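# Separate the phone from its case on the table

## Task

Get the phone out of (off) its case and leave the two lying at least a finger's width from each other, resting there on their own without the robot holding them in place; then release them and pull the grippers away.

## Robot and tools

Robot: two arms, left_arm and right_arm, each with six joints and a parallel gripper. The names are labels only; they do not match the left or right side of any picture. Rigid objects must stay on the table, and a loose object may occasionally get nudged by something other than the robot.

Scene frame: one shared frame, origin on the table surface midway between the arms, +x pointing out across the table, +z up, and left_arm sitting toward +y. Gripper positions are in metres, orientations as quaternions w,x,y,z. The printed hand position can be somewhat wrong, especially when an arm reaches far. The gripper's fingers extend along its own +z and close along its own y; the reported point lies between the finger pads, roughly 1 cm short of the tips.

execute_actions takes "actions", a list holding at most one item, plus optional "pictures" (true/false; images come by default).
- Empty list []: no command, just returns the current state.
- Move: {"rows": [...], "steps": n}, n from 1 to 15 (default 15), each step 1/30 s. Every row is applied for one step; if there are fewer rows than steps, the last row keeps repeating. Up to 15 rows.
- Wait: {"steps": n} with no rows, n up to 300; it returns once that many steps have elapsed since the previous result, and time spent composing the reply counts toward them.
A refused call sends nothing at all.

Each row is a single flat list of 14 numbers covering both arms, always all 14 even if one arm is idle: left_arm waist, shoulder, elbow, wrist pitch, wrist yaw, wrist roll, gripper opening, then right_arm in the same seven slots. The six joint values are absolute target angles in radians, in the same terms as the Joint positions line, not offsets. Stated ranges per arm: waist -2.618 to 3.054, shoulder 0.000 to 3.142, elbow 0.000 to 3.142, wrist pitch -1.571 to 1.571, wrist yaw -1.571 to 1.571, wrist roll -2.094 to 2.094. True ends may sit up to 0.036 rad either side of these. A target more than 0.036 rad beyond a stated end, and farther out than the joint's last reported angle, gets the call refused. Targets beyond the true end are clipped to it, and a "joint sent to its limit" line appears (possibly referring to an earlier, still-running action); its absence does not prove more travel exists.

Gripper opening is an absolute command from -1 (closed) to +1 (fully open, 0.094 m between pads). Away from the extremes, the fingers go to where grip_measured would read the number you send. grip_measured reports the current opening on that same scale; each gripper's reading may be off by about 1 mm, consistently within a scene. To hold something, command below grip_measured: roughly 0.03 below for a firm grip, less for a gentler one. Pad force tops out near 50 to 62 N (lower on some grippers), weaker on parts thinner than about 2 mm, with a brief higher spike on first contact.

Motion limits: each step the commanded angle is kept within a set lead of the measured one (waist 0.202, shoulder 0.258, elbow 0.238, wrist pitch 0.573, wrist yaw and roll 0.522 rad), and if the targets would move the hand over 70 mm from where it is, all joints of that arm are scaled back. Big moves therefore need several calls. Between calls the arms keep heading to the last row sent, until everything nearly stops or a step is HELD; after that only a new action moves them further, though fingers still finish opening or closing.

Result lines: the state line gives left_arm and right_arm pose. Joint positions and Joint velocities list each arm's six joints (rad, rad/s) followed by pad gap (m, m/s). HELD marks steps where your row was partly or wholly not sent. "joint command not followed" means the clearance check altered or blocked some joint targets; the rest of the row still ran. MOTOR HOT appears from 75 °C. At 90 °C the arm halts for 10 s (that threshold then pauses for 5 minutes, after which 90 °C halts it again); at 100 °C the arm and gripper go limp and drop until cooled. These are OVER-TEMPERATURE FAULT lines. Holding loads heats motors, so avoid long holds.

zoom_image: {"camera": name, "region": [x0, y0, x1, y1]} in pixels from the top-left of that camera's latest image, at most 504 by 504. Cameras: cam_head_left, cam_head_right, cam_high, cam_low, cam_left_wrist, cam_right_wrist, each 504x504; the wrist ones are fisheye.

finished_scene: {"scene": number} ends the current scene irreversibly and reports whether the goal held; it is checked after the robot lets go, so objects must rest stably. Replying without any tool call ends everything.

Avoid: dropping or flinging the phone or case, slamming into the table, pressing hard, letting the two arms collide or push on each other, and knocking anything off the table. Smooth, economical motion is preferred. Typical order: look, open gripper, approach, grip phone, lift it clear of the case, set it down apart, open, retract.

Each tool is called after ">>>" by a JSON object that holds its "name" and its "arguments", one argument or row to a line.

## Session

I'll start by looking at the current state.

>>> {"name": "execute_actions", "arguments": {
  "actions": []
}}

Scene clock: 0.00 s of 4200.00 s.
left_arm: end_effector_position=(+0.3523, +0.3121, +0.3978) grip_measured=+1.000 end_effector_quat_wxyz=(+0.412, +0.061, +0.721, +0.555) | right_arm: end_effector_position=(+0.1961, -0.1058, +0.2576) grip_measured=+1.000 end_effector_quat_wxyz=(+0.618, -0.506, +0.573, +0.182)
Joint positions: left_arm=[-0.348  1.386  1.283  0.008 -1.07   0.933  0.094] | right_arm=[-0.092  0.623  0.559 -0.36  -1.145 -0.826  0.094]
Joint velocities: left_arm=[-0.007 -0.002  0.007 -0.037 -0.007 -0.037  0.   ] | right_arm=[-0.012  0.017  0.007 -0.051 -0.037  0.066  0.   ]

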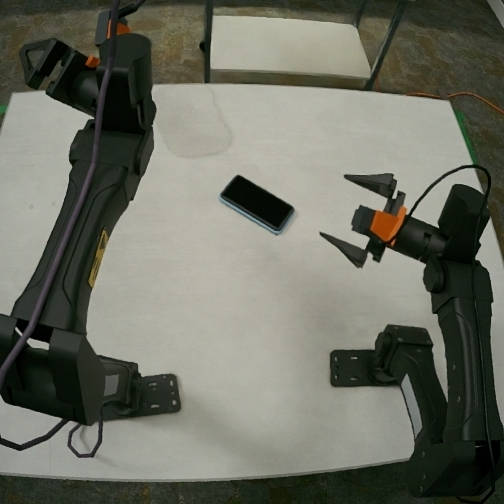

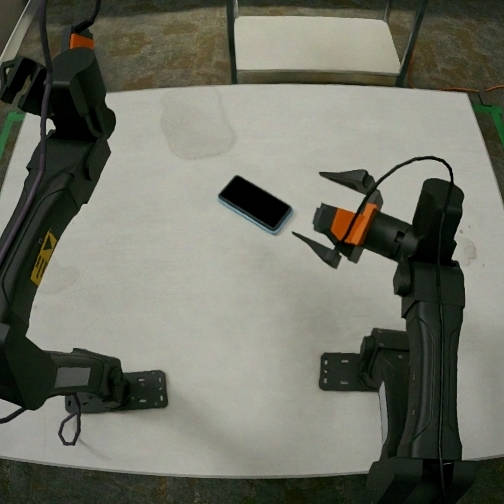

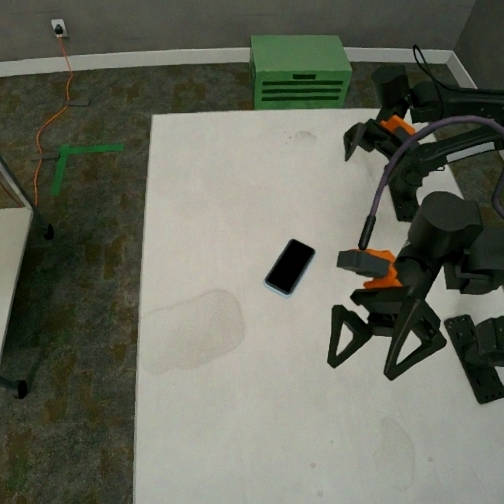

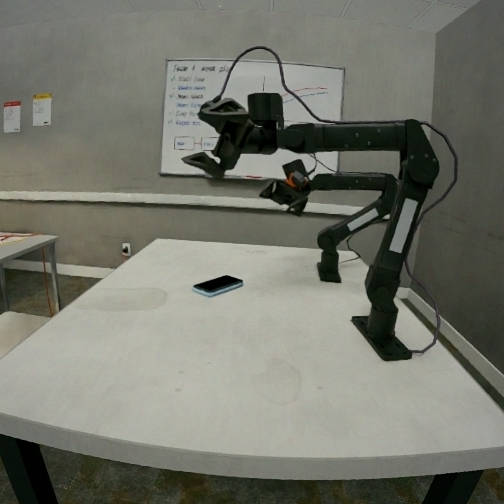

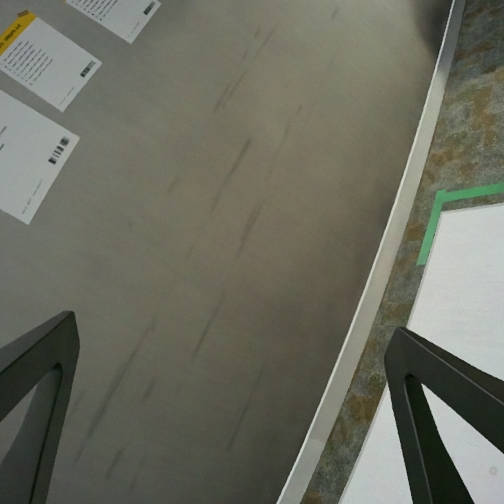

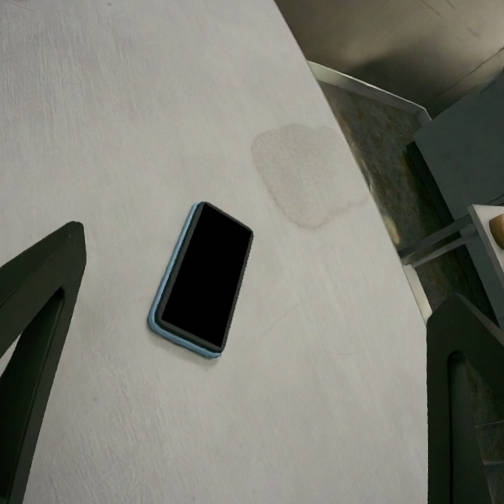

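>>> {"name": "zoom_image", "arguments": {
  "camera": "cam_low",
  "region": [170, 255, 270, 315]
}}

>>> {"name": "zoom_image", "arguments": {
  "camera": "cam_head_left",
  "region": [200, 155, 320, 255]
}}

>>> {"name": "zoom_image", "arguments": {
  "camera": "cam_right_wrist",
  "region": [120, 180, 300, 380]
}}

>>> {"name": "zoom_image", "arguments": {
  "camera": "cam_high",
  "region": [240, 220, 340, 320]
}}

Region (170, 255, 270, 315) of cam_low's 504x504 image, scaled by 5.040, with more detail than that image has; it fills the top 302 rows of this view, and the rest is white.

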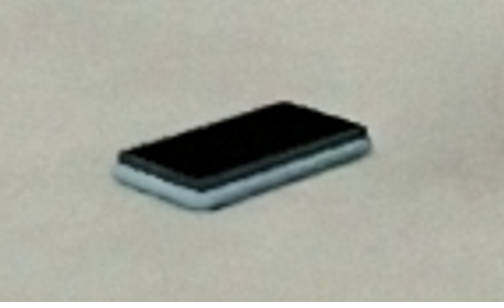

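Region (200, 155, 320, 255) of cam_head_left's 504x504 image, scaled by 4.200, with more detail than that image has.

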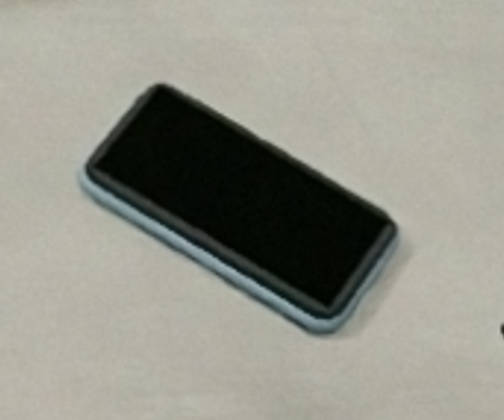

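Region (120, 180, 300, 380) of cam_right_wrist's 504x504 image, scaled by 2.520, with more detail than that image has; it fills the left 454 columns of this view, and the rest is white.

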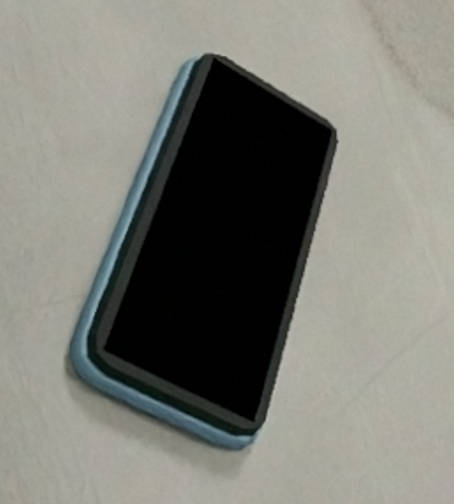

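Region (240, 220, 340, 320) of cam_high's 504x504 image, scaled by 5.040, with more detail than that image has.

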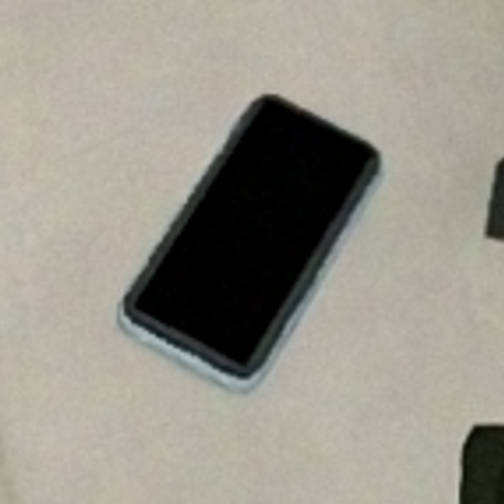

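>>> {"name": "execute_actions", "arguments": {
  "actions": [
    {"rows": [[-0.348, 1.386, 1.283, 0.008, -1.07, 0.933, 1, 0.6, 1.8, 1.5, -1.2, 0.0, 0.0, 1]], "steps": 15}
  ],
  "pictures": false
}}

>>> {"name": "execute_actions", "arguments": {
  "actions": [
    {"steps": 45}
  ]
}}

Scene clock: 120.50 s of 4200.00 s.
left_arm: end_effector_position=(+0.3523, +0.3121, +0.3978) grip_measured=+1.000 end_effector_quat_wxyz=(+0.412, +0.061, +0.720, +0.555) | right_arm: end_effector_position=(+0.2952, -0.0370, +0.1091) grip_measured=+1.000 end_effector_quat_wxyz=(+0.055, -0.284, +0.956, +0.056)
Joint positions: left_arm=[-0.348  1.386  1.283  0.008 -1.07   0.933  0.094] | right_arm=[ 0.605  1.81   1.489 -1.115 -0.082 -0.043  0.094]
Joint velocities: left_arm=[-0.007 -0.002  0.007 -0.051 -0.007  0.081  0.   ] | right_arm=[ 0.002  1.062 -0.012 -0.579  0.593  0.183  0.   ]
Steps of this call (steps 1 to 90: nothing new was sent; then 117.00 s passed at rest; steps 91 to 105: all 15 steps of this action). Readings (joint positions):
91: left_arm=[-0.348 1.386 1.283 0.008 -1.070 0.933] | right_arm=[-0.055 0.655 0.601 -0.455 -1.064 -0.747]
92: left_arm=[-0.348 1.386 1.283 0.008 -1.070 0.933] | right_arm=[0.020 0.732 0.678 -0.572 -0.962 -0.647]
94: left_arm=[-0.348 1.386 1.283 0.008 -1.070 0.933] | right_arm=[0.170 0.916 0.846 -0.777 -0.757 -0.446]
98: left_arm=[-0.348 1.386 1.283 0.008 -1.070 0.933] | right_arm=[0.457 1.291 1.175 -1.028 -0.354 -0.183]
105: the state above

Scene clock: 122.00 s of 4200.00 s.
left_arm: end_effector_position=(+0.3523, +0.3121, +0.3978) grip_measured=+1.000 end_effector_quat_wxyz=(+0.412, +0.061, +0.720, +0.555) | right_arm: end_effector_position=(+0.2855, -0.0587, +0.1032) grip_measured=+1.000 end_effector_quat_wxyz=(+0.022, -0.264, +0.964, +0.008)
Joint positions: left_arm=[-0.348  1.386  1.283  0.008 -1.07   0.933  0.094] | right_arm=[ 0.605  1.821  1.489 -1.193 -0.005 -0.006  0.094]
Joint velocities: left_arm=[ 0.002 -0.022 -0.007  0.051 -0.051 -0.022  0.   ] | right_arm=[-0.007  0.002  0.012  0.007 -0.037  0.022  0.   ]
Steps of this call (steps 1 to 30: the robot went on to your last target; steps 31 to 45: nothing new was sent). Readings (joint positions):
1: left_arm=[-0.348 1.386 1.283 0.008 -1.070 0.933] | right_arm=[0.605 1.839 1.489 -1.132 -0.064 -0.035]
2: left_arm=[-0.348 1.386 1.283 0.008 -1.070 0.933] | right_arm=[0.605 1.854 1.489 -1.145 -0.051 -0.029]
4: left_arm=[-0.348 1.386 1.283 0.008 -1.070 0.933] | right_arm=[0.605 1.854 1.489 -1.165 -0.033 -0.021]
8: left_arm=[-0.348 1.386 1.283 0.008 -1.070 0.933] | right_arm=[0.605 1.826 1.489 -1.182 -0.015 -0.012]
45: the state above
All arms were judged still, so your last target was given up. Only a new action makes them travel on or press farther. Fingers that are still opening or closing keep moving.

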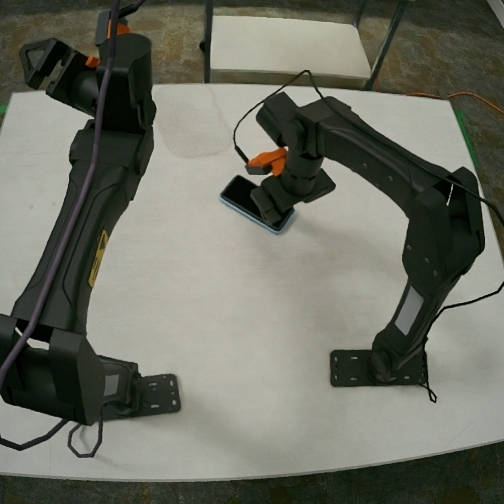

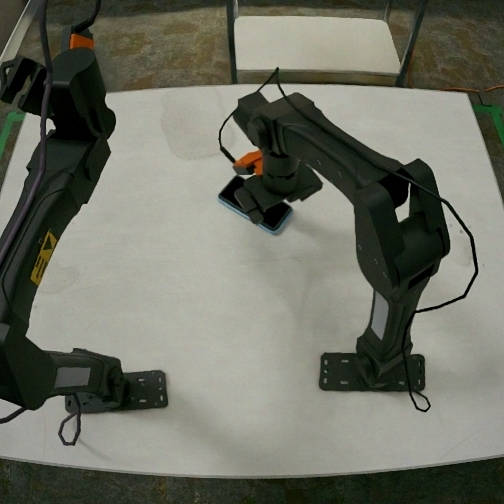

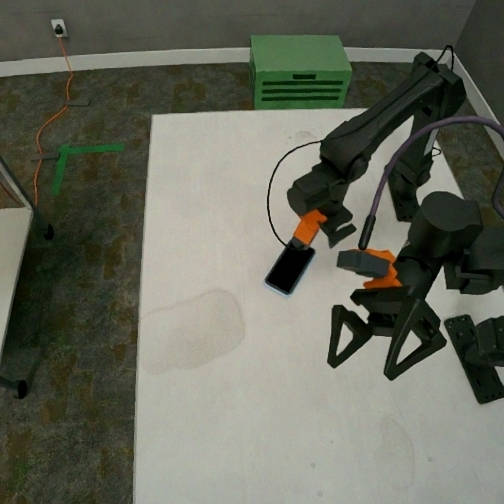

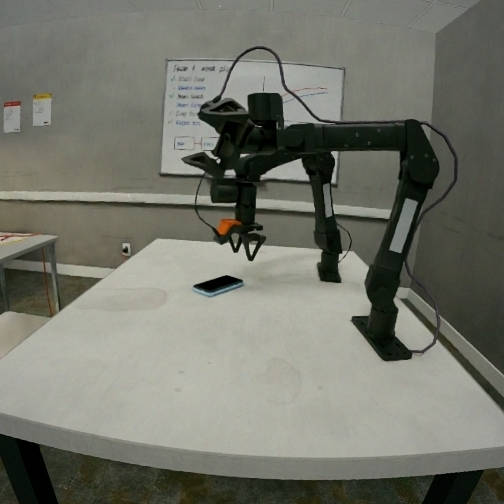

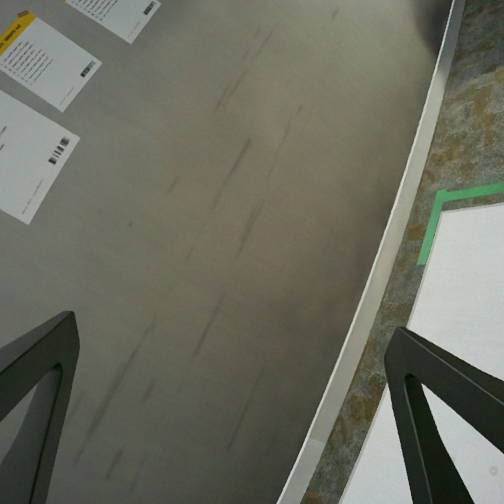

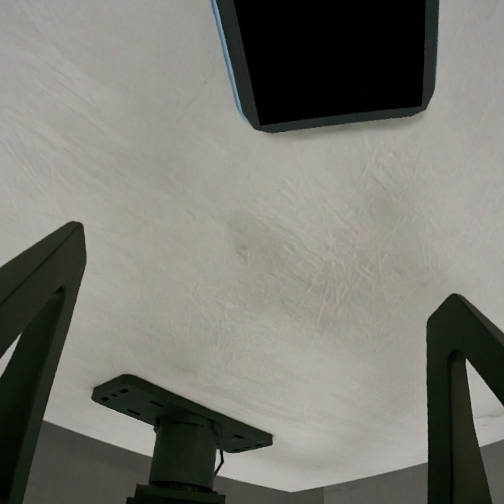

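>>> {"name": "execute_actions", "arguments": {
  "actions": [
    {"rows": [[-0.348, 1.386, 1.283, 0.008, -1.07, 0.933, 1, 0.636, 2.28, 2.155, -1.446, 0.0, 0.4, 1]], "steps": 15}
  ],
  "pictures": false
}}

>>> {"name": "execute_actions", "arguments": {
  "actions": [
    {"steps": 30}
  ]
}}

Scene clock: 182.80 s of 4200.00 s.
left_arm: end_effector_position=(+0.3523, +0.3121, +0.3978) grip_measured=+1.000 end_effector_quat_wxyz=(+0.412, +0.061, +0.720, +0.555) | right_arm: end_effector_position=(+0.3591, -0.0031, +0.0786) grip_measured=+1.000 end_effector_quat_wxyz=(-0.018, -0.088, +0.996, -0.008)
Joint positions: left_arm=[-0.348  1.386  1.283  0.008 -1.07   0.933  0.094] | right_arm=[ 0.631  2.309  2.12  -1.421 -0.003  0.379  0.094]
Joint velocities: left_arm=[-0.002 -0.022 -0.002 -0.051  0.022  0.022  0.   ] | right_arm=[-0.017 -0.198  0.105 -0.11   0.022  0.095  0.   ]
Steps of this call (steps 1 to 90: nothing new was sent; then 57.30 s passed at rest; steps 91 to 105: all 15 steps of this action). Readings (joint positions):
91: left_arm=[-0.348 1.386 1.283 0.008 -1.070 0.933] | right_arm=[0.607 1.856 1.536 -1.253 -0.004 0.057]
92: left_arm=[-0.348 1.386 1.283 0.008 -1.070 0.933] | right_arm=[0.612 1.921 1.621 -1.320 -0.003 0.125]
94: left_arm=[-0.348 1.386 1.283 0.008 -1.070 0.933] | right_arm=[0.621 2.079 1.797 -1.371 -0.003 0.222]
98: left_arm=[-0.348 1.386 1.283 0.008 -1.070 0.933] | right_arm=[0.630 2.320 2.061 -1.382 -0.003 0.323]
105: the state above

Scene clock: 183.80 s of 4200.00 s.
left_arm: end_effector_position=(+0.3523, +0.3121, +0.3978) grip_measured=+1.000 end_effector_quat_wxyz=(+0.412, +0.061, +0.720, +0.555) | right_arm: end_effector_position=(+0.3570, -0.0043, +0.0851) grip_measured=+1.000 end_effector_quat_wxyz=(-0.018, -0.080, +0.997, -0.008)
Joint positions: left_arm=[-0.348  1.386  1.283  0.008 -1.07   0.933  0.094] | right_arm=[ 0.631  2.297  2.126 -1.438 -0.003  0.393  0.094]
Joint velocities: left_arm=[ 0.002 -0.007 -0.007 -0.051 -0.022  0.022  0.   ] | right_arm=[ 0.017 -0.002  0.002 -0.051  0.007 -0.037  0.   ]
Steps of this call (steps 1 to 30: the robot went on to your last target). Readings (joint positions):
1: left_arm=[-0.348 1.386 1.283 0.008 -1.070 0.933] | right_arm=[0.631 2.303 2.123 -1.424 -0.003 0.382]
2: left_arm=[-0.348 1.386 1.283 0.008 -1.070 0.933] | right_arm=[0.631 2.300 2.125 -1.427 -0.003 0.384]
4: left_arm=[-0.348 1.386 1.283 0.008 -1.070 0.933] | right_arm=[0.631 2.297 2.126 -1.431 -0.003 0.388]
8: left_arm=[-0.348 1.386 1.283 0.008 -1.070 0.933] | right_arm=[0.631 2.297 2.126 -1.435 -0.003 0.391]
30: the state above
All arms were judged still, so your last target was given up. Only a new action makes them travel on or press farther. Fingers that are still opening or closing keep moving.

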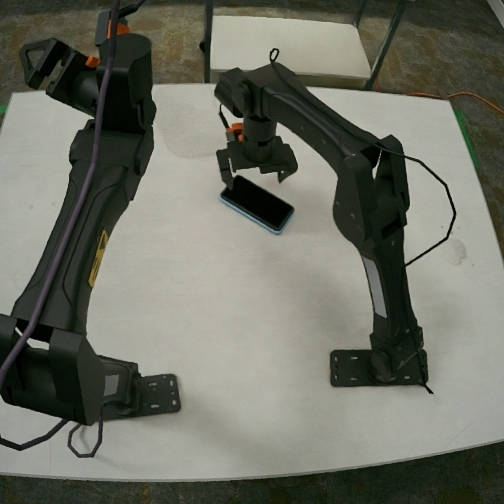

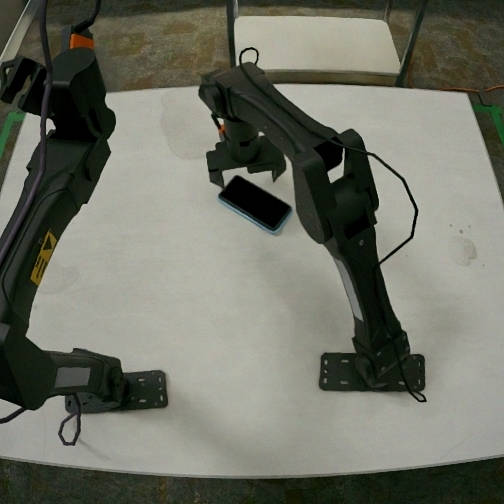

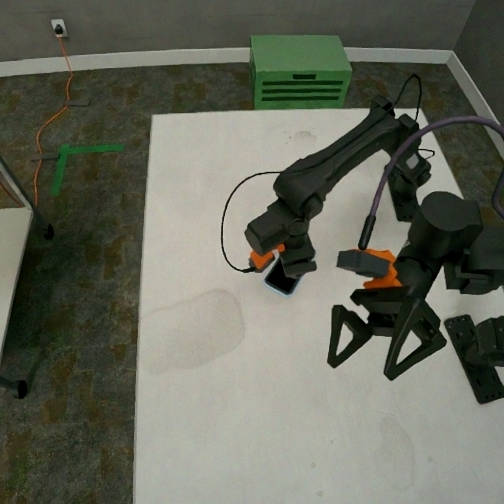

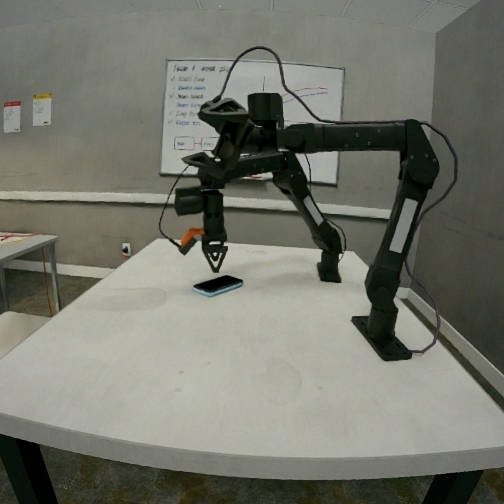

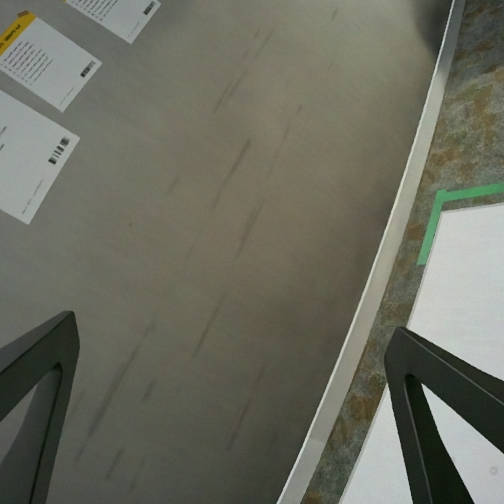

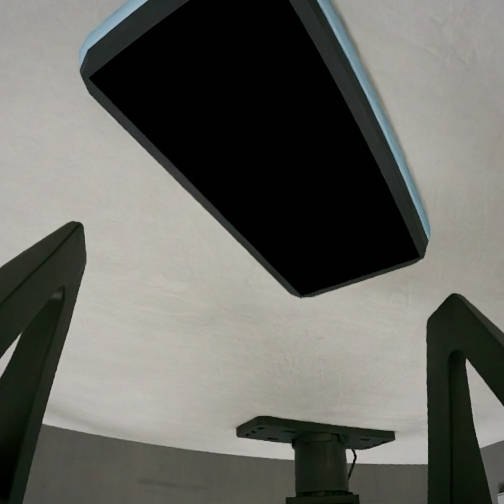

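>>> {"name": "execute_actions", "arguments": {
  "actions": [
    {"rows": [[-0.348, 1.386, 1.283, 0.008, -1.07, 0.933, 1, 0.636, 2.28, 2.155, -1.408, 0.0, -0.45, 1]], "steps": 15}
  ],
  "pictures": false
}}

>>> {"name": "execute_actions", "arguments": {
  "actions": [
    {"steps": 25}
  ]
}}

Scene clock: 213.70 s of 4200.00 s.
left_arm: end_effector_position=(+0.3523, +0.3121, +0.3978) grip_measured=+1.000 end_effector_quat_wxyz=(+0.412, +0.061, +0.720, +0.555) | right_arm: end_effector_position=(+0.3610, -0.0022, +0.0850) grip_measured=+1.000 end_effector_quat_wxyz=(-0.010, -0.462, +0.887, -0.000)
Joint positions: left_arm=[-0.348  1.386  1.283  0.008 -1.07   0.933  0.094] | right_arm=[ 0.631  2.297  2.126 -1.42  -0.001 -0.405  0.094]
Joint velocities: left_arm=[ 0.022 -0.002 -0.022  0.051 -0.007  0.022  0.   ] | right_arm=[ 0.002 -0.007  0.007 -0.007 -0.037 -0.256  0.   ]
Steps of this call (steps 1 to 90: nothing new was sent; then 26.40 s passed at rest; steps 91 to 105: all 15 steps of this action). Readings (joint positions):
91: left_arm=[-0.348 1.386 1.283 0.008 -1.070 0.933] | right_arm=[0.631 2.297 2.126 -1.437 -0.002 0.312]
92: left_arm=[-0.348 1.386 1.283 0.008 -1.070 0.933] | right_arm=[0.631 2.297 2.126 -1.434 -0.001 0.211]
94: left_arm=[-0.348 1.386 1.283 0.008 -1.070 0.933] | right_arm=[0.631 2.297 2.126 -1.428 -0.002 0.011]
98: left_arm=[-0.348 1.386 1.283 0.008 -1.070 0.933] | right_arm=[0.631 2.297 2.126 -1.423 -0.002 -0.258]
105: the state above

Scene clock: 214.53 s of 4200.00 s.
left_arm: end_effector_position=(+0.3523, +0.3121, +0.3978) grip_measured=+1.000 end_effector_quat_wxyz=(+0.412, +0.061, +0.720, +0.555) | right_arm: end_effector_position=(+0.3612, -0.0021, +0.0850) grip_measured=+1.000 end_effector_quat_wxyz=(-0.010, -0.478, +0.878, -0.000)
Joint positions: left_arm=[-0.348  1.386  1.283  0.008 -1.07   0.933  0.094] | right_arm=[ 0.631  2.297  2.126 -1.419 -0.001 -0.443  0.094]
Joint velocities: left_arm=[-0.002 -0.012 -0.007 -0.081 -0.037 -0.037  0.   ] | right_arm=[-0.002 -0.002 -0.002  0.007  0.007  0.037  0.   ]
Steps of this call (steps 1 to 25: the robot went on to your last target). Readings (joint positions):
1: left_arm=[-0.348 1.386 1.283 0.008 -1.070 0.933] | right_arm=[0.631 2.297 2.126 -1.420 -0.001 -0.413]
2: left_arm=[-0.348 1.386 1.283 0.008 -1.070 0.933] | right_arm=[0.631 2.297 2.126 -1.420 -0.001 -0.419]
4: left_arm=[-0.348 1.386 1.283 0.008 -1.070 0.933] | right_arm=[0.631 2.297 2.126 -1.420 -0.001 -0.428]
8: left_arm=[-0.348 1.386 1.283 0.008 -1.070 0.933] | right_arm=[0.631 2.297 2.126 -1.419 -0.001 -0.437]
25: the state above

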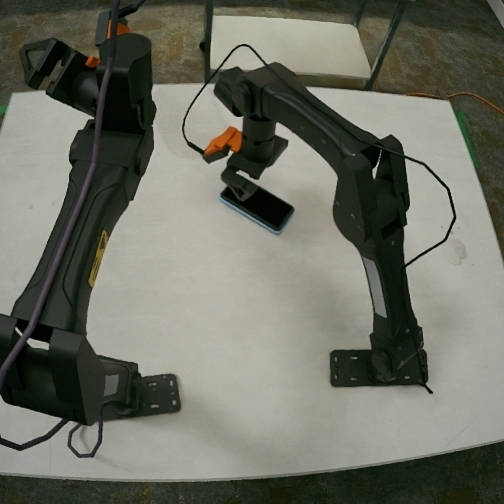

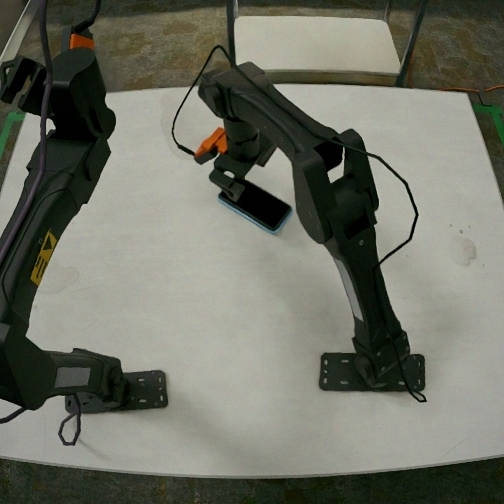

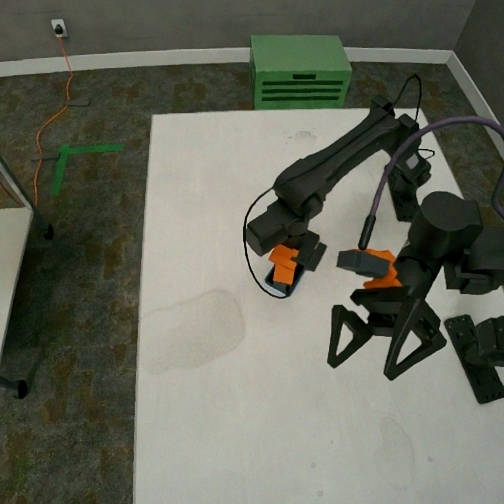

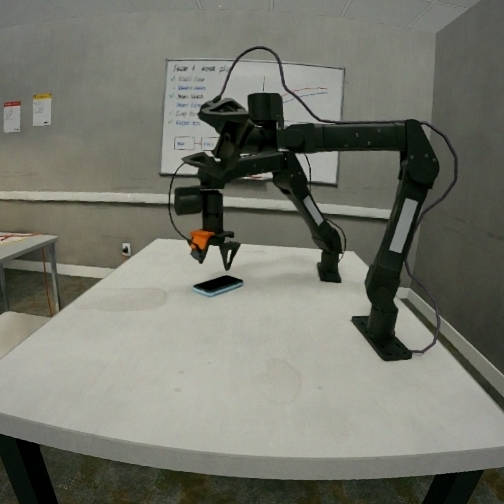

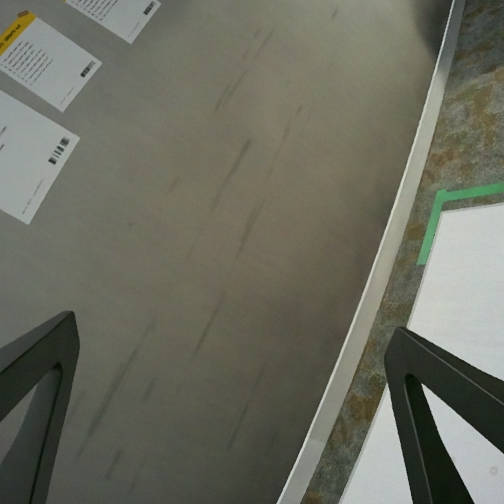

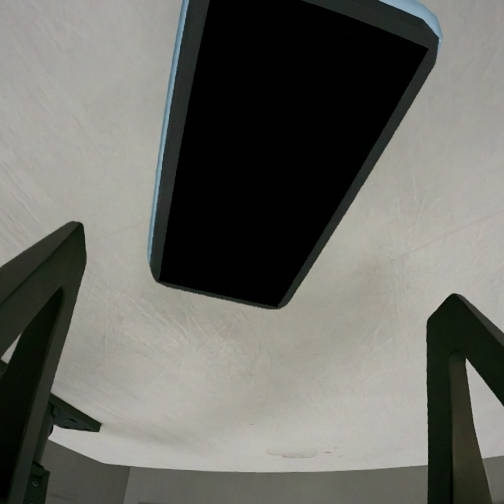

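>>> {"name": "execute_actions", "arguments": {
  "actions": [
    {"rows": [[-0.348, 1.386, 1.283, 0.008, -1.07, 0.933, 1, 0.652, 2.251, 1.906, -1.17, 0.0, -0.365, 1]], "steps": 15}
  ],
  "pictures": false
}}

>>> {"name": "execute_actions", "arguments": {
  "actions": [
    {"steps": 25}
  ]
}}

Scene clock: 276.60 s of 4200.00 s.
left_arm: end_effector_position=(+0.3523, +0.3121, +0.3978) grip_measured=+1.000 end_effector_quat_wxyz=(+0.412, +0.061, +0.720, +0.555) | right_arm: end_effector_position=(+0.3606, +0.0053, +0.0416) grip_measured=+1.000 end_effector_quat_wxyz=(+0.010, -0.454, +0.891, +0.001)
Joint positions: left_arm=[-0.348  1.386  1.283  0.008 -1.07   0.933  0.094] | right_arm=[ 0.646  2.271  1.911 -1.19  -0.    -0.374  0.094]
Joint velocities: left_arm=[-0.012  0.007  0.002  0.081 -0.051  0.022  0.   ] | right_arm=[ 0.012 -0.012  0.012 -0.007 -0.022  0.007  0.   ]
Steps of this call (steps 1 to 15: the robot went on to your last target; steps 16 to 100: nothing new was sent; then 58.23 s passed at rest; steps 101 to 115: all 15 steps of this action). Readings (joint positions):
101: left_arm=[-0.348 1.386 1.283 0.008 -1.070 0.933] | right_arm=[0.632 2.283 2.083 -1.374 -0.000 -0.432]
102: left_arm=[-0.348 1.386 1.283 0.008 -1.070 0.933] | right_arm=[0.633 2.262 2.024 -1.325 -0.000 -0.419]
104: left_arm=[-0.348 1.386 1.283 0.008 -1.070 0.933] | right_arm=[0.638 2.255 1.953 -1.281 -0.000 -0.402]
108: left_arm=[-0.348 1.386 1.283 0.008 -1.070 0.933] | right_arm=[0.645 2.272 1.911 -1.229 -0.000 -0.384]
115: the state above

Scene clock: 277.43 s of 4200.00 s.
left_arm: end_effector_position=(+0.3523, +0.3121, +0.3978) grip_measured=+1.000 end_effector_quat_wxyz=(+0.412, +0.061, +0.720, +0.555) | right_arm: end_effector_position=(+0.3623, +0.0064, +0.0417) grip_measured=+1.000 end_effector_quat_wxyz=(+0.014, -0.453, +0.891, +0.001)
Joint positions: left_arm=[-0.348  1.386  1.283  0.008 -1.07   0.933  0.094] | right_arm=[ 0.646  2.271  1.911 -1.182 -0.    -0.372  0.094]
Joint velocities: left_arm=[-0.012  0.022 -0.007  0.095 -0.066  0.007  0.   ] | right_arm=[ 0.002 -0.002 -0.017 -0.007 -0.037 -0.066  0.   ]
Steps of this call (steps 1 to 15: the robot went on to your last target; steps 16 to 25: nothing new was sent). Readings (joint positions):
1: left_arm=[-0.348 1.386 1.283 0.008 -1.070 0.933] | right_arm=[0.646 2.271 1.911 -1.188 -0.000 -0.374]
2: left_arm=[-0.348 1.386 1.283 0.008 -1.070 0.933] | right_arm=[0.646 2.271 1.911 -1.186 -0.000 -0.373]
4: left_arm=[-0.348 1.386 1.283 0.008 -1.070 0.933] | right_arm=[0.646 2.271 1.911 -1.185 -0.000 -0.372]
8: left_arm=[-0.348 1.386 1.283 0.008 -1.070 0.933] | right_arm=[0.646 2.271 1.911 -1.183 -0.000 -0.372]
25: the state above
All arms were judged still, so your last target was given up. Only a new action makes them travel on or press farther. Fingers that are still opening or closing keep moving.

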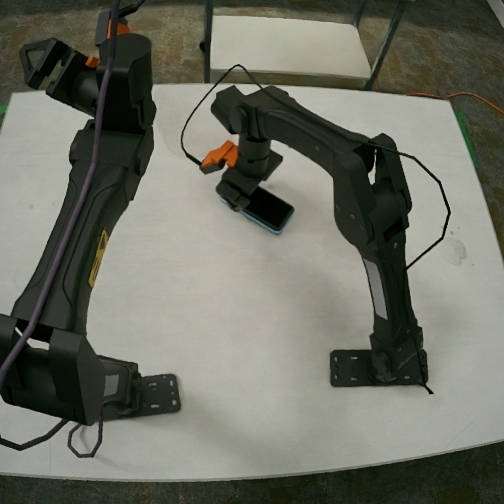

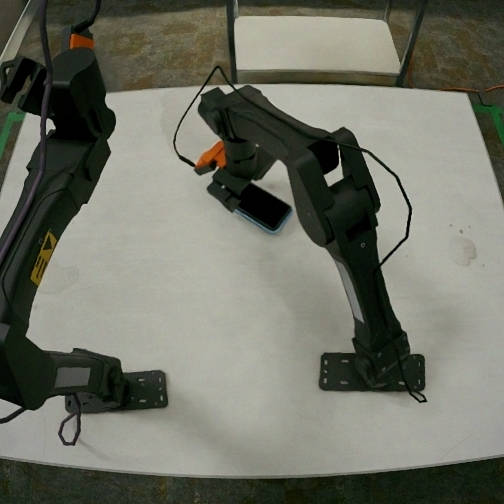

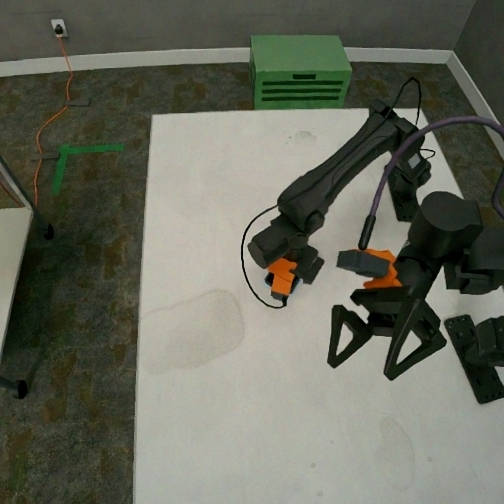

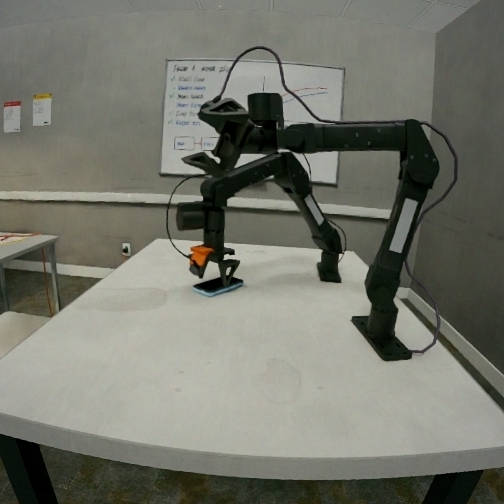

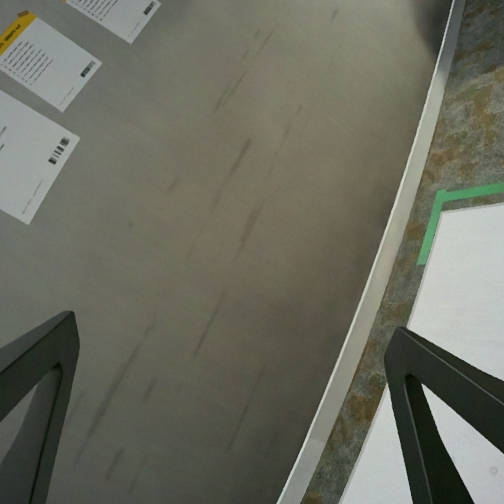

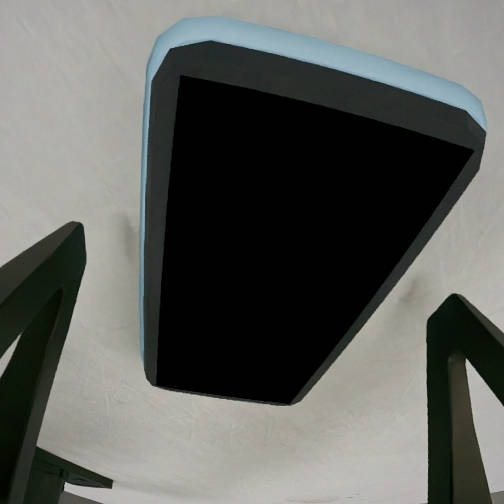

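>>> {"name": "execute_actions", "arguments": {
  "actions": [
    {"rows": [[-0.348, 1.386, 1.283, 0.008, -1.07, 0.933, 1, 0.618, 2.192, 1.758, -1.111, 0.0, -0.402, 1]], "steps": 15}
  ],
  "pictures": false
}}

>>> {"name": "execute_actions", "arguments": {
  "actions": [
    {"steps": 20}
  ]
}}

Scene clock: 312.90 s of 4200.00 s.
left_arm: end_effector_position=(+0.3523, +0.3121, +0.3978) grip_measured=+1.000 end_effector_quat_wxyz=(+0.412, +0.061, +0.720, +0.555) | right_arm: end_effector_position=(+0.3489, -0.0144, +0.0281) grip_measured=+1.000 end_effector_quat_wxyz=(-0.002, -0.453, +0.891, -0.001)
Joint positions: left_arm=[-0.348  1.386  1.283  0.008 -1.07   0.933  0.094] | right_arm=[ 0.622  2.219  1.769 -1.125  0.001 -0.395  0.094]
Joint velocities: left_arm=[ 0.012 -0.012 -0.007  0.051 -0.022 -0.037  0.   ] | right_arm=[ 0.017 -0.007 -0.007  0.081  0.007  0.007  0.   ]
Steps of this call (steps 1 to 90: nothing new was sent; then 31.97 s passed at rest; steps 91 to 105: all 15 steps of this action). Readings (joint positions):
91: left_arm=[-0.348 1.386 1.283 0.008 -1.070 0.933] | right_arm=[0.645 2.260 1.883 -1.158 -0.000 -0.375]
92: left_arm=[-0.348 1.386 1.283 0.008 -1.070 0.933] | right_arm=[0.642 2.241 1.842 -1.140 -0.000 -0.379]
94: left_arm=[-0.348 1.386 1.283 0.008 -1.070 0.933] | right_arm=[0.634 2.220 1.790 -1.141 -0.000 -0.385]
98: left_arm=[-0.348 1.386 1.283 0.008 -1.070 0.933] | right_arm=[0.623 2.219 1.769 -1.137 0.001 -0.391]
105: the state above

Scene clock: 313.57 s of 4200.00 s.
left_arm: end_effector_position=(+0.3523, +0.3121, +0.3978) grip_measured=+1.000 end_effector_quat_wxyz=(+0.412, +0.061, +0.720, +0.555) | right_arm: end_effector_position=(+0.3495, -0.0140, +0.0281) grip_measured=+1.000 end_effector_quat_wxyz=(-0.001, -0.453, +0.891, -0.001)
Joint positions: left_arm=[-0.348  1.386  1.283  0.008 -1.07   0.933  0.094] | right_arm=[ 0.622  2.219  1.769 -1.122  0.001 -0.395  0.094]
Joint velocities: left_arm=[ 0.002  0.007 -0.007  0.066  0.022  0.037  0.   ] | right_arm=[-0.002 -0.007 -0.022  0.051 -0.095  0.051  0.   ]
Steps of this call (steps 1 to 15: the robot went on to your last target; steps 16 to 20: nothing new was sent). Readings (joint positions):
1: left_arm=[-0.348 1.386 1.283 0.008 -1.070 0.933] | right_arm=[0.622 2.219 1.769 -1.124 0.001 -0.395]
2: left_arm=[-0.348 1.386 1.283 0.008 -1.070 0.933] | right_arm=[0.622 2.219 1.769 -1.124 0.001 -0.395]
4: left_arm=[-0.348 1.386 1.283 0.008 -1.070 0.933] | right_arm=[0.622 2.219 1.769 -1.123 0.001 -0.395]
8: left_arm=[-0.348 1.386 1.283 0.008 -1.070 0.933] | right_arm=[0.622 2.219 1.769 -1.123 0.001 -0.395]
20: the state above
All arms were judged still, so your last target was given up. Only a new action makes them travel on or press farther. Fingers that are still opening or closing keep moving.

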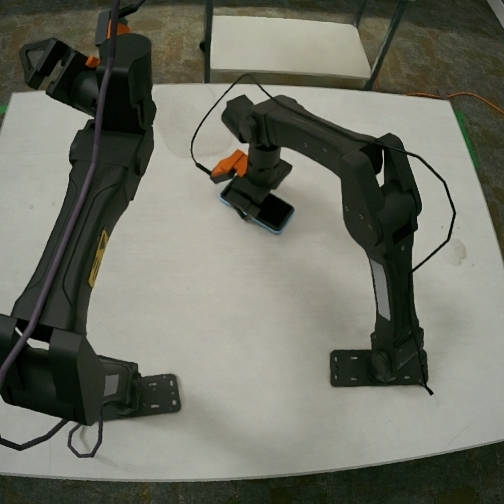

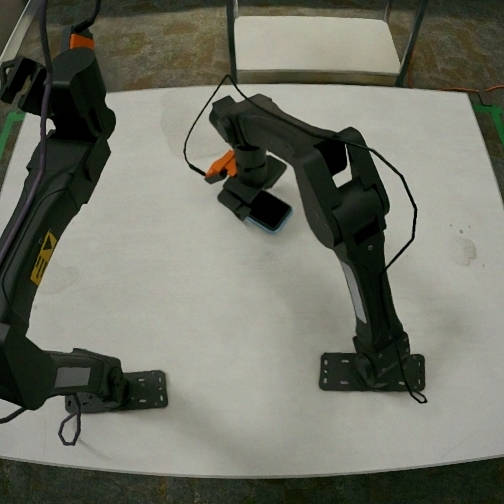

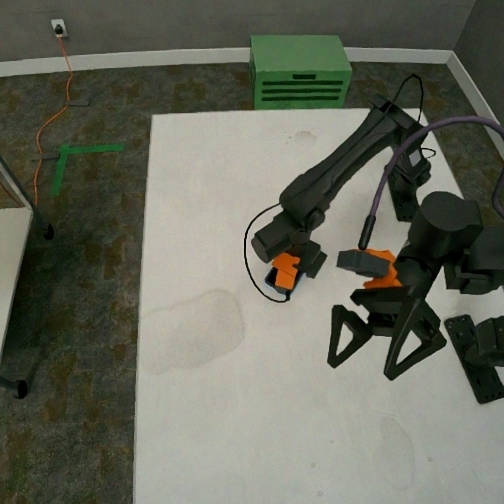

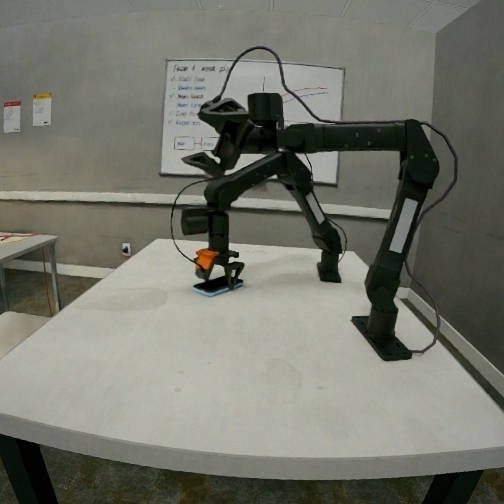

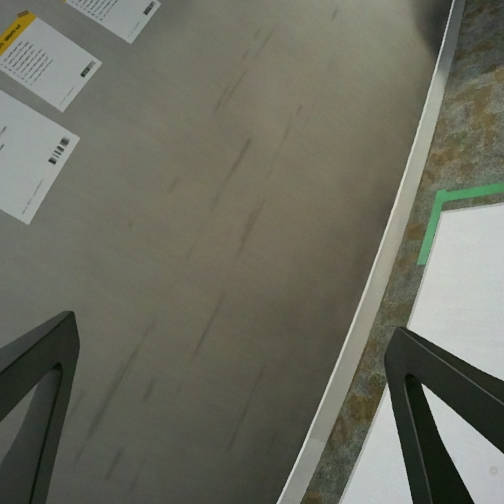

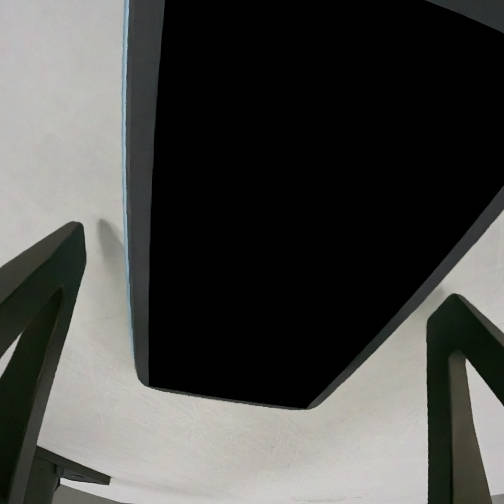

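>>> {"name": "zoom_image", "arguments": {
  "camera": "cam_low",
  "region": [175, 245, 265, 305]
}}

>>> {"name": "zoom_image", "arguments": {
  "camera": "cam_head_left",
  "region": [200, 150, 310, 250]
}}

Region (175, 245, 265, 305) of cam_low's 504x504 image, scaled by 5.600, with more detail than that image has.

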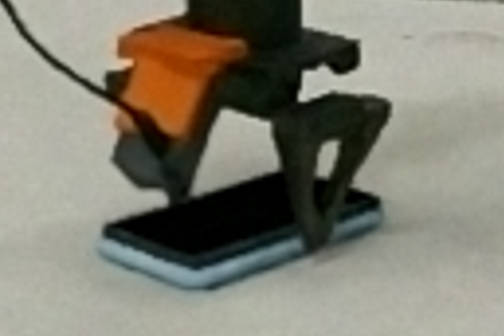

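Region (200, 150, 310, 250) of cam_head_left's 504x504 image, scaled by 4.582, with more detail than that image has; it fills the top 458 rows of this view, and the rest is white.

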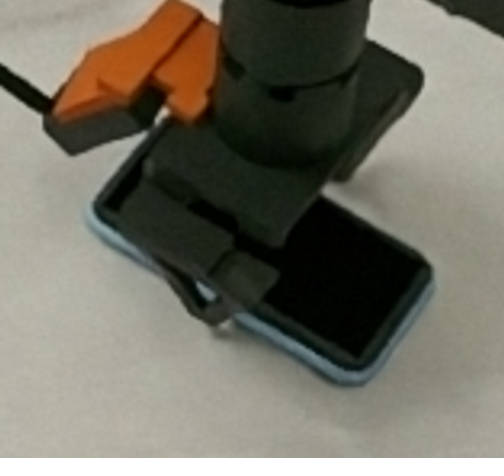

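>>> {"name": "execute_actions", "arguments": {
  "actions": [
    {"rows": [[-0.348, 1.386, 1.283, 0.008, -1.07, 0.933, 1, 0.605, 2.217, 1.752, -1.085, 0.0, -0.416, 1]], "steps": 15}
  ],
  "pictures": false
}}

>>> {"name": "execute_actions", "arguments": {
  "actions": [
    {"steps": 15}
  ]
}}

Scene clock: 353.07 s of 4200.00 s.
left_arm: end_effector_position=(+0.3523, +0.3121, +0.3978) grip_measured=+1.000 end_effector_quat_wxyz=(+0.412, +0.061, +0.720, +0.555) | right_arm: end_effector_position=(+0.3569, -0.0143, +0.0282) grip_measured=+1.000 end_effector_quat_wxyz=(+0.012, -0.455, +0.890, +0.000)
Joint positions: left_arm=[-0.348  1.386  1.283  0.008 -1.07   0.934  0.094] | right_arm=[ 0.613  2.219  1.769 -1.097  0.001 -0.409  0.094]
Joint velocities: left_arm=[-0.002 -0.022 -0.017  0.022 -0.037 -0.051  0.   ] | right_arm=[ 0.007 -0.002  0.002 -0.007 -0.022 -0.007  0.   ]
Steps of this call (steps 1 to 90: nothing new was sent; then 36.00 s passed at rest; steps 91 to 105: all 15 steps of this action). Readings (joint positions):
91: left_arm=[-0.348 1.386 1.283 0.008 -1.070 0.934] | right_arm=[0.622 2.219 1.769 -1.120 0.001 -0.398]
92: left_arm=[-0.348 1.386 1.283 0.008 -1.070 0.934] | right_arm=[0.621 2.219 1.769 -1.116 0.001 -0.400]
94: left_arm=[-0.348 1.386 1.283 0.008 -1.070 0.934] | right_arm=[0.618 2.219 1.769 -1.108 0.001 -0.404]
98: left_arm=[-0.348 1.386 1.283 0.008 -1.070 0.934] | right_arm=[0.613 2.219 1.769 -1.101 0.001 -0.407]
105: the state above

Scene clock: 353.57 s of 4200.00 s.
left_arm: end_effector_position=(+0.3523, +0.3121, +0.3978) grip_measured=+1.000 end_effector_quat_wxyz=(+0.412, +0.061, +0.720, +0.555) | right_arm: end_effector_position=(+0.3570, -0.0143, +0.0282) grip_measured=+1.000 end_effector_quat_wxyz=(+0.012, -0.455, +0.890, +0.000)
Joint positions: left_arm=[-0.348  1.386  1.283  0.008 -1.07   0.934  0.094] | right_arm=[ 0.613  2.219  1.769 -1.097  0.001 -0.409  0.094]
Joint velocities: left_arm=[-0.002 -0.002 -0.002 -0.022 -0.051  0.037  0.   ] | right_arm=[ 0.017 -0.002 -0.002 -0.007 -0.022  0.007  0.   ]
Steps of this call (steps 1 to 15: the robot went on to your last target). Readings (joint positions):
1: left_arm=[-0.348 1.386 1.283 0.008 -1.070 0.934] | right_arm=[0.613 2.219 1.769 -1.097 0.001 -0.409]
2: left_arm=[-0.348 1.386 1.283 0.008 -1.070 0.934] | right_arm=[0.613 2.219 1.769 -1.097 0.001 -0.409]
4: left_arm=[-0.348 1.386 1.283 0.008 -1.070 0.934] | right_arm=[0.613 2.219 1.769 -1.097 0.001 -0.409]
8: left_arm=[-0.348 1.386 1.283 0.008 -1.070 0.934] | right_arm=[0.613 2.219 1.769 -1.097 0.001 -0.409]
15: the state above
All arms were judged still, so your last target was given up. Only a new action makes them travel on or press farther. Fingers that are still opening or closing keep moving.

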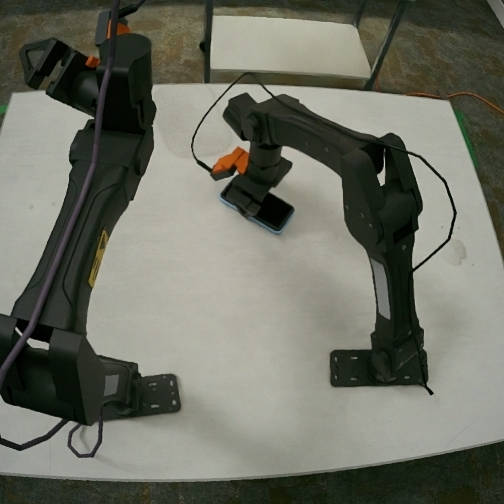

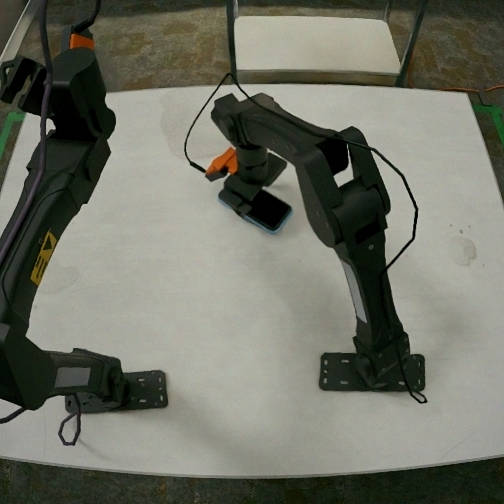

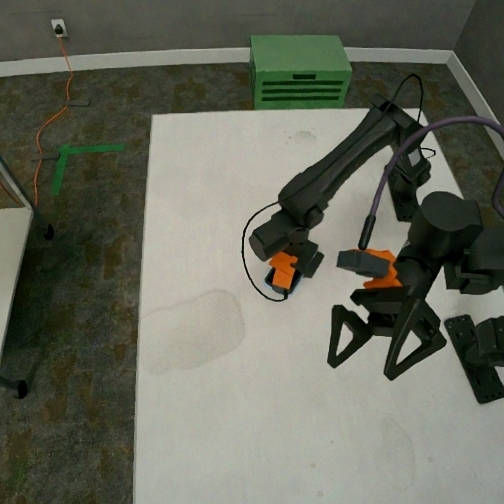

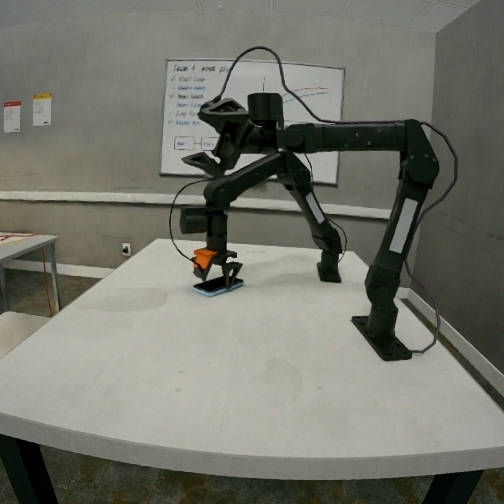

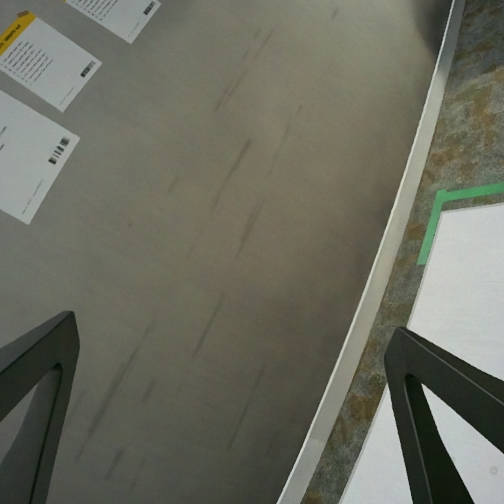

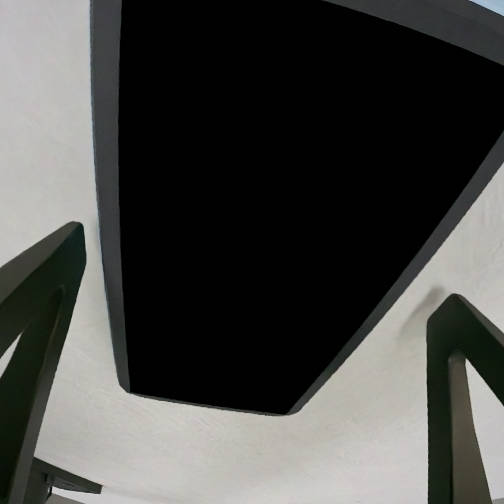

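>>> {"name": "execute_actions", "arguments": {
  "actions": [
    {"rows": [[-0.348, 1.386, 1.283, 0.008, -1.07, 0.933, 1, 0.607, 2.238, 1.745, -1.085, 0.0, -0.416, 1]], "steps": 15}
  ],
  "pictures": false
}}

Scene clock: 370.70 s of 4200.00 s.
left_arm: end_effector_position=(+0.3523, +0.3121, +0.3978) grip_measured=+1.000 end_effector_quat_wxyz=(+0.412, +0.061, +0.720, +0.555) | right_arm: end_effector_position=(+0.3558, -0.0150, +0.0208) grip_measured=+1.000 end_effector_quat_wxyz=(+0.004, -0.456, +0.890, -0.000)
Joint positions: left_arm=[-0.348  1.386  1.283  0.008 -1.07   0.934  0.094] | right_arm=[ 0.613  2.237  1.769 -1.095  0.001 -0.41   0.094]
Joint velocities: left_arm=[ 0.002  0.007  0.002 -0.022 -0.007  0.007  0.   ] | right_arm=[-0.007 -0.002  0.012  0.037 -0.037 -0.037  0.   ]
Steps of this call (steps 1 to 90: nothing new was sent; then 13.63 s passed at rest; steps 91 to 105: all 15 steps of this action). Readings (joint positions):
91: left_arm=[-0.348 1.386 1.283 0.008 -1.070 0.934] | right_arm=[0.613 2.220 1.769 -1.097 0.001 -0.410]
92: left_arm=[-0.348 1.386 1.283 0.008 -1.070 0.934] | right_arm=[0.613 2.222 1.769 -1.096 0.001 -0.410]
94: left_arm=[-0.348 1.386 1.283 0.008 -1.070 0.934] | right_arm=[0.613 2.227 1.769 -1.095 0.001 -0.410]
98: left_arm=[-0.348 1.386 1.283 0.008 -1.070 0.934] | right_arm=[0.613 2.236 1.769 -1.095 0.001 -0.410]
105: the state above


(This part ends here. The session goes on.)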